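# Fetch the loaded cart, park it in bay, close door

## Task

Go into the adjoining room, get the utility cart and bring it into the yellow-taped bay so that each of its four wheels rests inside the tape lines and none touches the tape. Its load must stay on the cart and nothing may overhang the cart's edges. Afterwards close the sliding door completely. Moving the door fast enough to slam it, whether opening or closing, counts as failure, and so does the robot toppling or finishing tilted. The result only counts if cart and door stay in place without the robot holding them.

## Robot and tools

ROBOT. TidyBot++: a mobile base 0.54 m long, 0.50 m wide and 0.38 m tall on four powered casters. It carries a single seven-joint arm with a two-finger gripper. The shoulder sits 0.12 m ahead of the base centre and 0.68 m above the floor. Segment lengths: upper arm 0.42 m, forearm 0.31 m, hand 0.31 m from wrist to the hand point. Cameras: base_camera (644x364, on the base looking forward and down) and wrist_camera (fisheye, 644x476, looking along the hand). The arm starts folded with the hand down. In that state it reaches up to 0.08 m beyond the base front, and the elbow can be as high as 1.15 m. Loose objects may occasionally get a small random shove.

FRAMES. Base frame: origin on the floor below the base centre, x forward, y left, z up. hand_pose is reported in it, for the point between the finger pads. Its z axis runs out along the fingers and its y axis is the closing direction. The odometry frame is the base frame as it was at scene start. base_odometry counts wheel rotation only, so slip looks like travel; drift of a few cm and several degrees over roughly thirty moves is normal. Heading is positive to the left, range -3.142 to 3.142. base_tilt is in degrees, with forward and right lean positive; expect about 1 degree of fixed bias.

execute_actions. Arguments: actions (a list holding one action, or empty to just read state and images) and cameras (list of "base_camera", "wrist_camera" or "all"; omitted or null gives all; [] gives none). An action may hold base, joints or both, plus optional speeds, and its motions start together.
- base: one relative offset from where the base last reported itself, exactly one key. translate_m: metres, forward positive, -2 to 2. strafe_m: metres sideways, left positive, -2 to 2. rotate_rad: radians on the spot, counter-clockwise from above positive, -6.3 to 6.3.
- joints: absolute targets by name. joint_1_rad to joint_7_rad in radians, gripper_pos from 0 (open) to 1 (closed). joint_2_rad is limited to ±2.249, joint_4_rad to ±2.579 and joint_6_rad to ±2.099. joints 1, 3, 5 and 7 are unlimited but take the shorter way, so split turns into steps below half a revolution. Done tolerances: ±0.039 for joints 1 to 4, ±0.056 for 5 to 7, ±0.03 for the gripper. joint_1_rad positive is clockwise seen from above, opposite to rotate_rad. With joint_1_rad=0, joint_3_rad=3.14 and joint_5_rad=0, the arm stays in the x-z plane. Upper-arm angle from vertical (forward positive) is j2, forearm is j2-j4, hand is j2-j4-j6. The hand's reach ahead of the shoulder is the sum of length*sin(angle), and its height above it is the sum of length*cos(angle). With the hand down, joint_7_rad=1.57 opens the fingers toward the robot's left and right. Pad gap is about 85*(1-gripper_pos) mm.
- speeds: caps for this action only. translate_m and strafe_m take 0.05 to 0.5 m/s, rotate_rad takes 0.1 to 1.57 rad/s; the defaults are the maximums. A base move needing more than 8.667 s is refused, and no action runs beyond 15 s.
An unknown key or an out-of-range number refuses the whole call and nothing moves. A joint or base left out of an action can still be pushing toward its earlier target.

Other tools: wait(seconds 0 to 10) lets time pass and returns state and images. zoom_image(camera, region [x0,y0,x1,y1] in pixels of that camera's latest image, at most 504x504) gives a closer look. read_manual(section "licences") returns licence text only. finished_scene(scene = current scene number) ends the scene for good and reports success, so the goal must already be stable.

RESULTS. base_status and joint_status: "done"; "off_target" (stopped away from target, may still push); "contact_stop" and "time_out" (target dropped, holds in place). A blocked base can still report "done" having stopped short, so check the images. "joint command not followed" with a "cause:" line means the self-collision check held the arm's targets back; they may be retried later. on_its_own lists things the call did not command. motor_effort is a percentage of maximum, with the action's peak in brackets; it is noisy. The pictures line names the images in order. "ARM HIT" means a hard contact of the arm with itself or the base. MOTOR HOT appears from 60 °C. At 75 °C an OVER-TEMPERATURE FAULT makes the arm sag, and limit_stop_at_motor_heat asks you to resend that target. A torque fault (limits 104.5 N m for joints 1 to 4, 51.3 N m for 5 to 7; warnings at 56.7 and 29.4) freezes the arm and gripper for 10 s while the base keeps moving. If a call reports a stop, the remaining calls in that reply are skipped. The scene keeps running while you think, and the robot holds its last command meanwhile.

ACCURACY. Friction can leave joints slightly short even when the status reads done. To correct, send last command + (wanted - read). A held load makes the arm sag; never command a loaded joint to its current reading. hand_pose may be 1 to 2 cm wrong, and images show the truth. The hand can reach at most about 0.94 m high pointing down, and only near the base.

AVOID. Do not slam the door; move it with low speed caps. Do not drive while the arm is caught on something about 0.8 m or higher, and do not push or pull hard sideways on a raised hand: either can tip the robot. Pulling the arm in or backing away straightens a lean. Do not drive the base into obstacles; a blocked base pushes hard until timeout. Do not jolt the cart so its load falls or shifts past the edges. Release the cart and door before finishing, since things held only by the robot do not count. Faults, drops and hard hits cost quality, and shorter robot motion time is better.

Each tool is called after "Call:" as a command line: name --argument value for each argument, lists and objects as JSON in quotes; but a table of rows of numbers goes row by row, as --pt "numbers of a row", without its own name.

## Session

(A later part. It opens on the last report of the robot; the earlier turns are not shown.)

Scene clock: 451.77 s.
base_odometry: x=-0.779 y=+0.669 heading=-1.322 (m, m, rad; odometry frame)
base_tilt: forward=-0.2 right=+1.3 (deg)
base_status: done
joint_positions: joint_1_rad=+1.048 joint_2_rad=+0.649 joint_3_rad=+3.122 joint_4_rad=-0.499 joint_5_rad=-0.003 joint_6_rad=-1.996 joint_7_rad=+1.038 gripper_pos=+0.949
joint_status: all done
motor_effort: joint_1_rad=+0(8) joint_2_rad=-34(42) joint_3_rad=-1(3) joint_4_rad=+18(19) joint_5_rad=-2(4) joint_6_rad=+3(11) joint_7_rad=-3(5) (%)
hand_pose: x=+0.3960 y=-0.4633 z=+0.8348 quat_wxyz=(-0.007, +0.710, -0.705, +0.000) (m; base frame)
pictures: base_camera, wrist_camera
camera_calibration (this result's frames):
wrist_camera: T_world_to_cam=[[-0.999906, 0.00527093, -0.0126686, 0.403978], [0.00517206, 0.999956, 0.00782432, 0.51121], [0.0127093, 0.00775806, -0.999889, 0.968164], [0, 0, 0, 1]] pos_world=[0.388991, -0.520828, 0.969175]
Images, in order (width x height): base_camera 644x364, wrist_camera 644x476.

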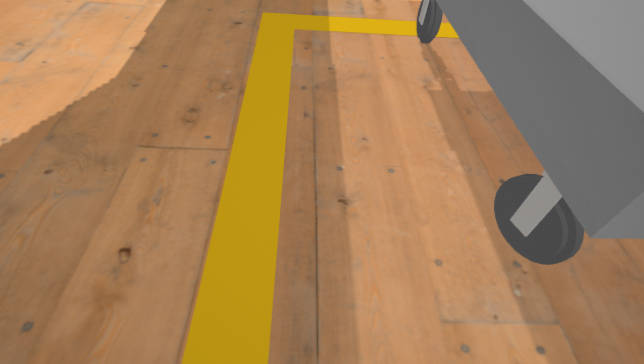

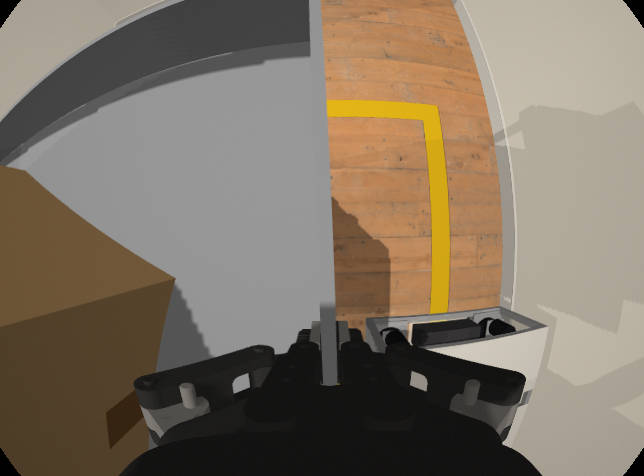

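Call:
execute_actions --actions '[{"base": {"strafe_m": 0.075}, "joints": {"joint_1_rad": 1.57, "joint_7_rad": 1.53}, "speeds": {"strafe_m": 0.08}}]'

Scene clock: 463.93 s.
base_odometry: x=-0.706 y=+0.687 heading=-1.322 (m, m, rad; odometry frame)
base_tilt: forward=-0.2 right=+1.3 (deg)
base_status: done
joint_positions: joint_1_rad=+1.595 joint_2_rad=+0.649 joint_3_rad=+3.139 joint_4_rad=-0.499 joint_5_rad=+0.006 joint_6_rad=-1.996 joint_7_rad=+1.570 gripper_pos=+0.949
joint_status: all done
motor_effort: joint_1_rad=-3(23) joint_2_rad=-34(42) joint_3_rad=+0(6) joint_4_rad=+17(18) joint_5_rad=+0(8) joint_6_rad=+3(10) joint_7_rad=-4(10) (%)
hand_pose: x=+0.1063 y=-0.5398 z=+0.8348 quat_wxyz=(+0.000, +0.698, -0.716, -0.003) (m; base frame)
pictures: base_camera, wrist_camera
camera_calibration (this result's frames):
wrist_camera: T_world_to_cam=[[-0.999292, 0.037551, 0.0024507, 0.119467], [0.0375525, 0.999294, 0.00057632, 0.591433], [-0.00242733, 0.000667942, -0.999997, 0.970267], [0, 0, 0, 1]] pos_world=[0.0995273, -0.59615, 0.96963]
Images, in order (width x height): base_camera 644x364, wrist_camera 644x476.

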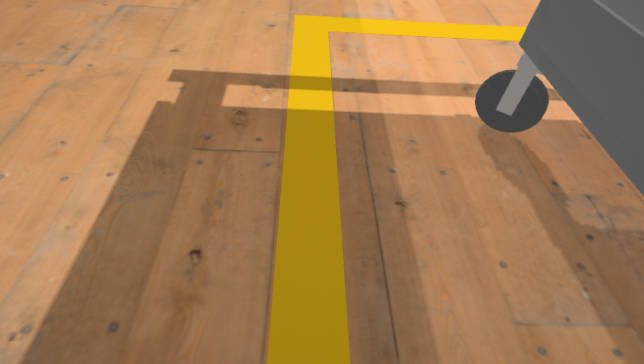

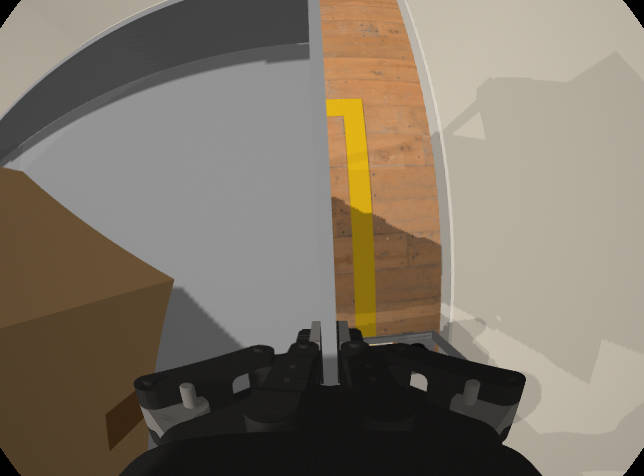

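Call:
execute_actions --actions '[{"joints": {"gripper_pos": 0.45}}]' --cameras '[]'

Call:
execute_actions --actions '[{"joints": {"joint_2_rad": -0.81, "joint_4_rad": -1.97, "joint_6_rad": -0.38, "joint_7_rad": 1.57}}]' --cameras '["wrist_camera"]'

Scene clock: 501.30 s.
base_odometry: x=-0.706 y=+0.687 heading=-1.322 (m, m, rad; odometry frame)
base_tilt: forward=-0.1 right=+1.3 (deg)
base_status: not commanded
joint_positions: joint_1_rad=+1.579 joint_2_rad=+0.649 joint_3_rad=+3.139 joint_4_rad=-0.500 joint_5_rad=+0.006 joint_6_rad=-1.996 joint_7_rad=+1.559 gripper_pos=+0.450
joint_status: all done
motor_effort: joint_1_rad=+0(3) joint_2_rad=-35(38) joint_3_rad=-1(1) joint_4_rad=+16(19) joint_5_rad=-1(0) joint_6_rad=+1(3) joint_7_rad=+1(4) (%)
hand_pose: x=+0.1151 y=-0.5398 z=+0.8347 quat_wxyz=(+0.000, +0.700, -0.714, -0.003) (m; base frame)
pictures: none
No camera images: the call's "cameras" was empty. Leave "cameras" out to get every camera's image.

Scene clock: 504.03 s.
base_odometry: x=-0.706 y=+0.687 heading=-1.322 (m, m, rad; odometry frame)
base_tilt: forward=-0.1 right=+1.4 (deg)
base_status: not commanded
joint_positions: joint_1_rad=+1.579 joint_2_rad=-0.803 joint_3_rad=+3.139 joint_4_rad=-1.958 joint_5_rad=+0.006 joint_6_rad=-0.415 joint_7_rad=+1.559 gripper_pos=+0.450
joint_status: all done
motor_effort: joint_1_rad=+0(0) joint_2_rad=+6(37) joint_3_rad=+1(1) joint_4_rad=+21(22) joint_5_rad=+0(0) joint_6_rad=+9(10) joint_7_rad=+0(1) (%)
hand_pose: x=+0.1184 y=-0.2963 z=+1.1014 quat_wxyz=(+0.501, +0.497, -0.503, +0.499) (m; base frame)
pictures: wrist_camera
camera_calibration (this result's frames):
wrist_camera: T_world_to_cam=[[-0.999846, 0.00692062, -0.0161259, 0.133157], [0.0161015, -0.00357215, -0.999864, 1.15481], [-0.00697728, -0.99997, 0.00346016, -0.164403], [0, 0, 0, 1]] pos_world=[0.113395, -0.161195, 1.15737]
Images, in order (width x height): wrist_camera 644x476.

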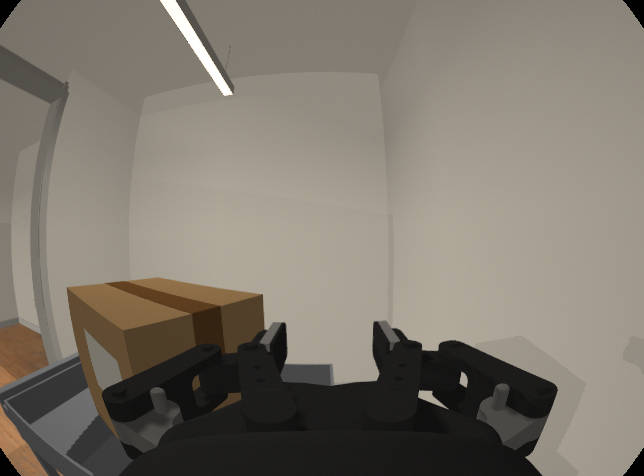

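Call:
execute_actions --actions '[{"base": {"translate_m": 1.02}, "joints": {"joint_1_rad": -0.012, "gripper_pos": 0.0}}]'

Scene clock: 512.13 s.
base_odometry: x=-0.454 y=-0.301 heading=-1.322 (m, m, rad; odometry frame)
base_tilt: forward=-0.2 right=+1.3 (deg)
base_status: done
joint_positions: joint_1_rad=-0.001 joint_2_rad=-0.803 joint_3_rad=+3.139 joint_4_rad=-1.961 joint_5_rad=+0.006 joint_6_rad=-0.413 joint_7_rad=+1.559 gripper_pos=+0.000
joint_status: all done
motor_effort: joint_1_rad=+0(2) joint_2_rad=+6(8) joint_3_rad=+1(1) joint_4_rad=+21(22) joint_5_rad=-1(1) joint_6_rad=+9(10) joint_7_rad=+0(0) (%)
hand_pose: x=+0.4154 y=+0.0020 z=+1.1004 quat_wxyz=(-0.001, +0.707, -0.001, +0.707) (m; base frame)
pictures: base_camera, wrist_camera
camera_calibration (this result's frames):
wrist_camera: T_world_to_cam=[[0.00183746, -0.99987, -0.0160103, 0.0138609], [0.00304029, 0.0160158, -0.999867, 1.15551], [0.999994, 0.00178854, 0.00306933, -0.283877], [0, 0, 0, 1]] pos_world=[0.280336, -0.00413962, 1.15645]
Images, in order (width x height): base_camera 644x364, wrist_camera 644x476.

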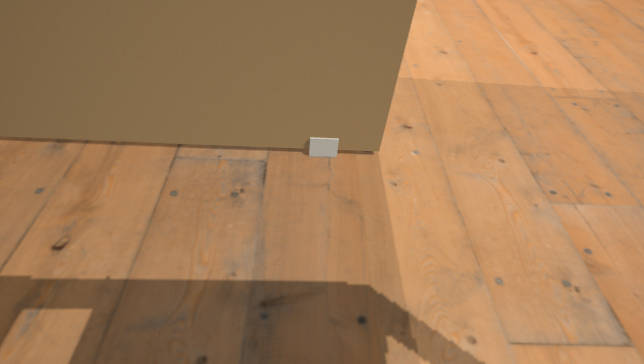

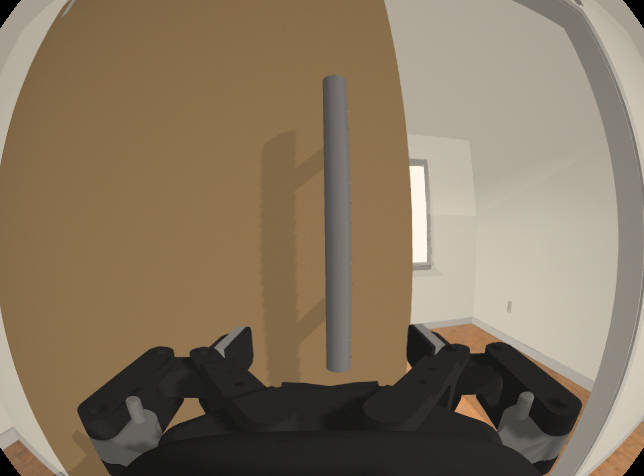

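Call:
execute_actions --actions '[{"base": {"translate_m": 0.134}, "joints": {"joint_1_rad": 0.045}, "speeds": {"translate_m": 0.2}}]' --cameras '["wrist_camera"]'

Scene clock: 519.83 s.
base_odometry: x=-0.421 y=-0.431 heading=-1.322 (m, m, rad; odometry frame)
base_tilt: forward=-0.2 right=+1.3 (deg)
base_status: done
joint_positions: joint_1_rad=+0.039 joint_2_rad=-0.807 joint_3_rad=+3.139 joint_4_rad=-1.961 joint_5_rad=+0.006 joint_6_rad=-0.412 joint_7_rad=+1.559 gripper_pos=+0.000
joint_status: all done
motor_effort: joint_1_rad=+0(1) joint_2_rad=+6(8) joint_3_rad=+1(1) joint_4_rad=+21(22) joint_5_rad=-1(0) joint_6_rad=+9(10) joint_7_rad=+0(0) (%)
hand_pose: x=+0.4136 y=-0.0096 z=+1.1014 quat_wxyz=(+0.013, +0.705, -0.015, +0.709) (m; base frame)
pictures: wrist_camera
camera_calibration (this result's frames):
wrist_camera: T_world_to_cam=[[-0.037659, -0.999163, -0.0160019, 0.0185514], [0.00764098, 0.0157248, -0.999847, 1.15476], [0.999261, -0.0377755, 0.0070424, -0.286533], [0, 0, 0, 1]] pos_world=[0.278196, -0.0104466, 1.1569]
Images, in order (width x height): wrist_camera 644x476.

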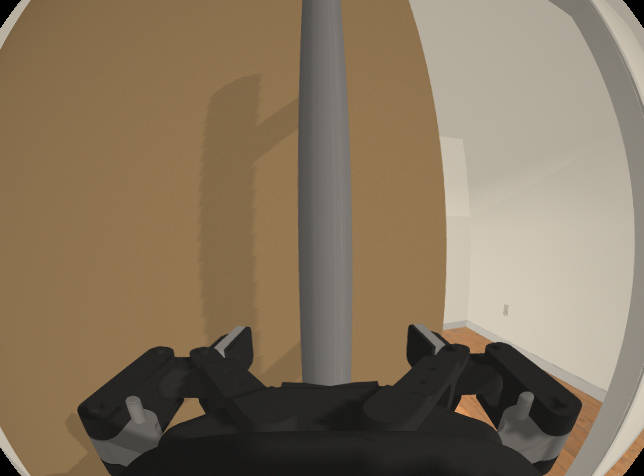

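Call:
execute_actions --actions '[{"joints": {"gripper_pos": 0.73}}]' --cameras '[]'

Call:
execute_actions --actions '[{"base": {"strafe_m": -0.83}, "speeds": {"strafe_m": 0.26}}]'

Scene clock: 526.10 s.
base_odometry: x=-0.421 y=-0.431 heading=-1.322 (m, m, rad; odometry frame)
base_tilt: forward=-0.1 right=+1.3 (deg)
base_status: not commanded
joint_positions: joint_1_rad=+0.040 joint_2_rad=-0.807 joint_3_rad=+3.135 joint_4_rad=-1.961 joint_5_rad=+0.006 joint_6_rad=-0.412 joint_7_rad=+1.559 gripper_pos=+0.727
joint_status: all done
motor_effort: joint_1_rad=+0(3) joint_2_rad=+6(8) joint_3_rad=-1(4) joint_4_rad=+21(21) joint_5_rad=-1(1) joint_6_rad=+9(11) joint_7_rad=+1(0) (%)
hand_pose: x=+0.4136 y=-0.0078 z=+1.1014 quat_wxyz=(+0.013, +0.705, -0.014, +0.709) (m; base frame)
pictures: none
No camera images: the call's "cameras" was empty. Leave "cameras" out to get every camera's image.

Scene clock: 530.17 s.
base_odometry: x=-1.226 y=-0.636 heading=-1.322 (m, m, rad; odometry frame)
base_tilt: forward=-0.1 right=+1.2 (deg)
base_status: done
joint_positions: joint_1_rad=+0.040 joint_2_rad=-0.801 joint_3_rad=+3.137 joint_4_rad=-1.968 joint_5_rad=-0.023 joint_6_rad=-0.393 joint_7_rad=+1.559 gripper_pos=+0.727
joint_status: not commanded
motor_effort: joint_1_rad=-1(12) joint_2_rad=+5(10) joint_3_rad=-1(21) joint_4_rad=+24(24) joint_5_rad=-2(9) joint_6_rad=+11(12) joint_7_rad=+0(1) (%)
hand_pose: x=+0.4172 y=-0.0057 z=+1.1014 quat_wxyz=(+0.000, +0.703, -0.020, +0.711) (m; base frame)
pictures: base_camera, wrist_camera
camera_calibration (this result's frames):
wrist_camera: T_world_to_cam=[[-0.0260785, -0.998817, -0.041047, 0.0453726], [0.0143174, 0.0406835, -0.999069, 1.15115], [0.999557, -0.026642, 0.0132395, -0.296915], [0, 0, 0, 1]] pos_world=[0.281485, -0.00942407, 1.15587]
Images, in order (width x height): base_camera 644x364, wrist_camera 644x476.

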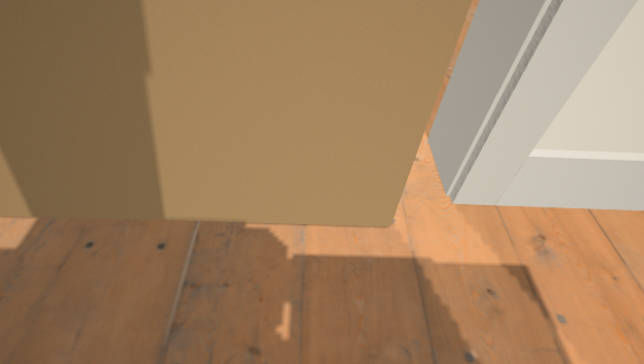

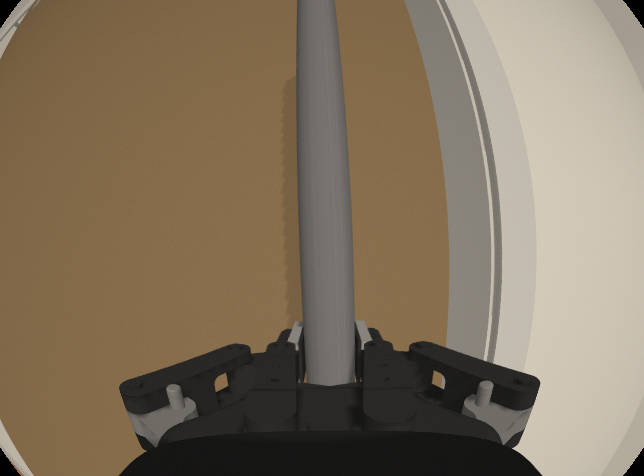

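Call:
execute_actions --actions '[{"base": {"strafe_m": -0.175}, "speeds": {"strafe_m": 0.06}}]'

Scene clock: 548.60 s.
base_odometry: x=-1.395 y=-0.679 heading=-1.322 (m, m, rad; odometry frame)
base_tilt: forward=-0.1 right=+1.2 (deg)
base_status: done
joint_positions: joint_1_rad=+0.013 joint_2_rad=-0.798 joint_3_rad=+3.081 joint_4_rad=-1.967 joint_5_rad=-0.023 joint_6_rad=-0.390 joint_7_rad=+1.559 gripper_pos=+0.727
joint_status: not commanded
motor_effort: joint_1_rad=+10(11) joint_2_rad=+1(6) joint_3_rad=+15(18) joint_4_rad=+20(23) joint_5_rad=+6(7) joint_6_rad=+7(12) joint_7_rad=+1(0) (%)
hand_pose: x=+0.4173 y=+0.0312 z=+1.1011 quat_wxyz=(-0.010, +0.703, +0.018, +0.711) (m; base frame)
pictures: base_camera, wrist_camera
camera_calibration (this result's frames):
wrist_camera: T_world_to_cam=[[0.0406349, -0.999174, -0.000816843, 0.0100768], [0.0135698, 0.0013693, -0.999907, 1.15182], [0.999082, 0.04062, 0.0136142, -0.298282], [0, 0, 0, 1]] pos_world=[0.281969, 0.0206075, 1.15578]
Images, in order (width x height): base_camera 644x364, wrist_camera 644x476.

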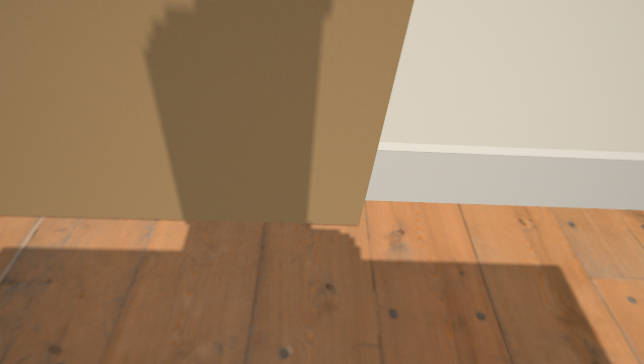

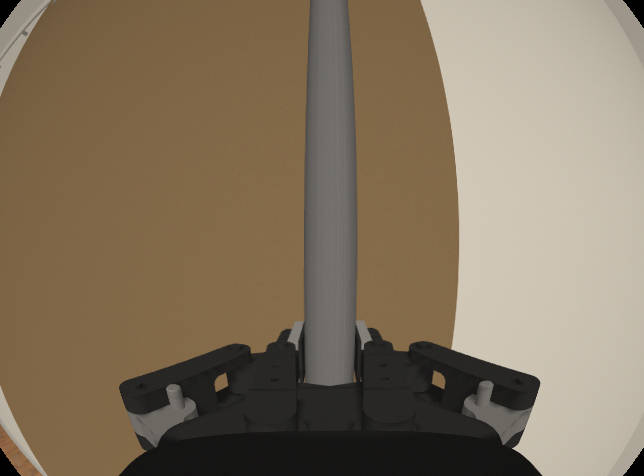

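Call:
zoom_image --camera "base_camera" --region '[310, 170, 430, 270]'

Region (310, 170, 430, 270) of base_camera's 644x364 image, scaled by 4.200.

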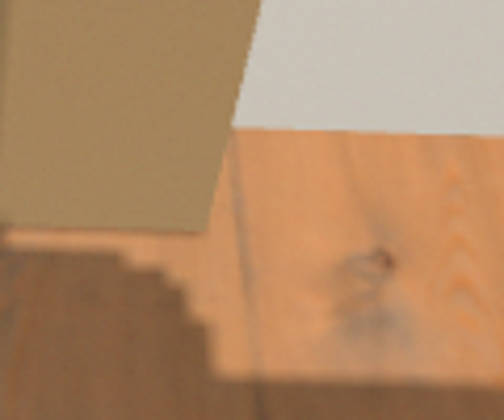

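Call:
execute_actions --actions '[]' --cameras '["base_camera"]'

Scene clock: 561.70 s.
base_odometry: x=-1.395 y=-0.679 heading=-1.322 (m, m, rad; odometry frame)
base_tilt: forward=-0.2 right=+1.2 (deg)
base_status: done
joint_positions: joint_1_rad=+0.013 joint_2_rad=-0.798 joint_3_rad=+3.081 joint_4_rad=-1.967 joint_5_rad=-0.023 joint_6_rad=-0.390 joint_7_rad=+1.559 gripper_pos=+0.727
joint_status: not commanded
motor_effort: joint_1_rad=+9(11) joint_2_rad=+0(6) joint_3_rad=+15(18) joint_4_rad=+20(23) joint_5_rad=+6(7) joint_6_rad=+7(12) joint_7_rad=+1(0) (%)
hand_pose: x=+0.4173 y=+0.0311 z=+1.1011 quat_wxyz=(-0.010, +0.703, +0.017, +0.711) (m; base frame)
pictures: base_camera
Images, in order (width x height): base_camera 644x364.

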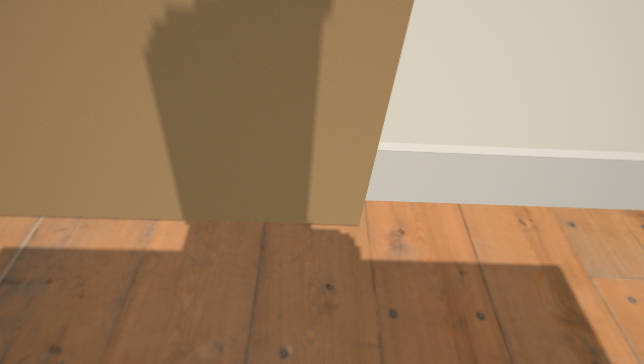

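Call:
execute_actions --actions '[{"base": {"strafe_m": -0.022}, "speeds": {"strafe_m": 0.05}}]' --cameras '["base_camera"]'

Scene clock: 572.47 s.
base_odometry: x=-1.416 y=-0.685 heading=-1.322 (m, m, rad; odometry frame)
base_tilt: forward=-0.2 right=+1.3 (deg)
base_status: done
joint_positions: joint_1_rad=-0.004 joint_2_rad=-0.795 joint_3_rad=+3.049 joint_4_rad=-1.965 joint_5_rad=-0.023 joint_6_rad=-0.387 joint_7_rad=+1.559 gripper_pos=+0.727
joint_status: not commanded
motor_effort: joint_1_rad=+9(12) joint_2_rad=+1(3) joint_3_rad=+15(19) joint_4_rad=+20(21) joint_5_rad=+6(8) joint_6_rad=+7(8) joint_7_rad=+2(2) (%)
hand_pose: x=+0.4166 y=+0.0528 z=+1.1008 quat_wxyz=(-0.016, +0.702, +0.040, +0.711) (m; base frame)
pictures: base_camera
Images, in order (width x height): base_camera 644x364.

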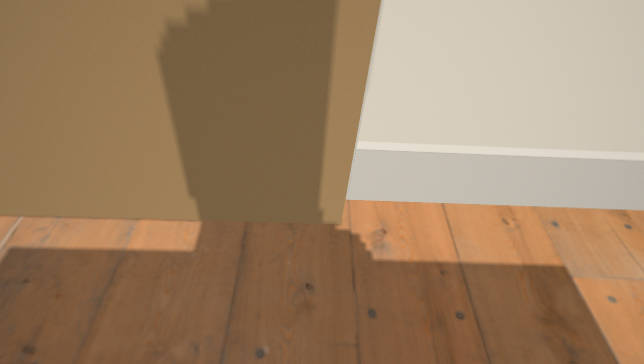

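Call:
execute_actions --actions '[{"base": {"strafe_m": 0.04}, "joints": {"gripper_pos": 0.0, "joint_4_rad": -1.3, "joint_6_rad": 2.09}, "speeds": {"strafe_m": 0.08}}]'

Scene clock: 583.63 s.
base_odometry: x=-1.377 y=-0.675 heading=-1.322 (m, m, rad; odometry frame)
base_tilt: forward=-0.1 right=+1.3 (deg)
base_status: done
joint_positions: joint_1_rad=+0.039 joint_2_rad=-0.807 joint_3_rad=+3.130 joint_4_rad=-1.308 joint_5_rad=-0.023 joint_6_rad=+2.070 joint_7_rad=+1.559 gripper_pos=+0.000
joint_status: all done
motor_effort: joint_1_rad=+0(9) joint_2_rad=+22(24) joint_3_rad=+1(17) joint_4_rad=+2(27) joint_5_rad=-1(7) joint_6_rad=-8(14) joint_7_rad=+1(1) (%)
hand_pose: x=-0.3450 y=+0.0144 z=+1.2489 quat_wxyz=(+0.001, -0.707, +0.007, +0.708) (m; base frame)
pictures: base_camera, wrist_camera
camera_calibration (this result's frames):
wrist_camera: T_world_to_cam=[[-0.0128283, -0.999692, 0.0212561, -0.0215659], [-0.000567493, 0.0212651, 0.999774, -1.1926], [-0.999918, 0.0128134, -0.000840114, -0.209263], [0, 0, 0, 1]] pos_world=[-0.210199, 0.00648285, 1.19261]
Images, in order (width x height): base_camera 644x364, wrist_camera 644x476.

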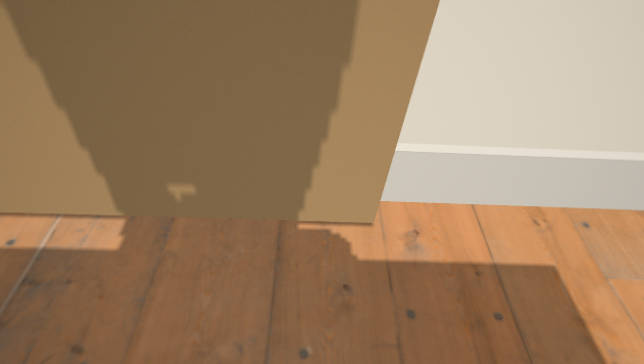

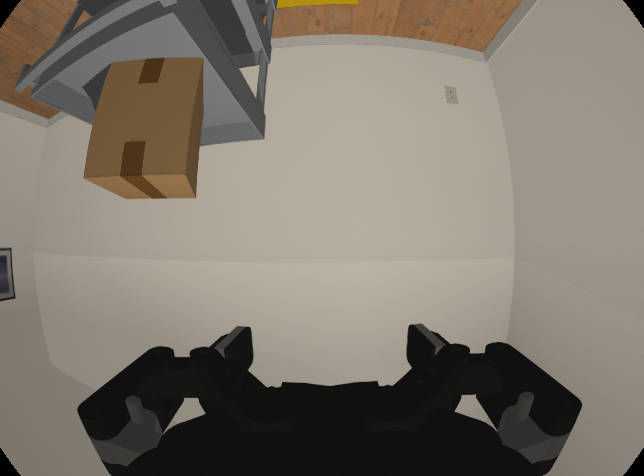

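Call:
finished_scene --scene 2

The scene is finished: the task was done.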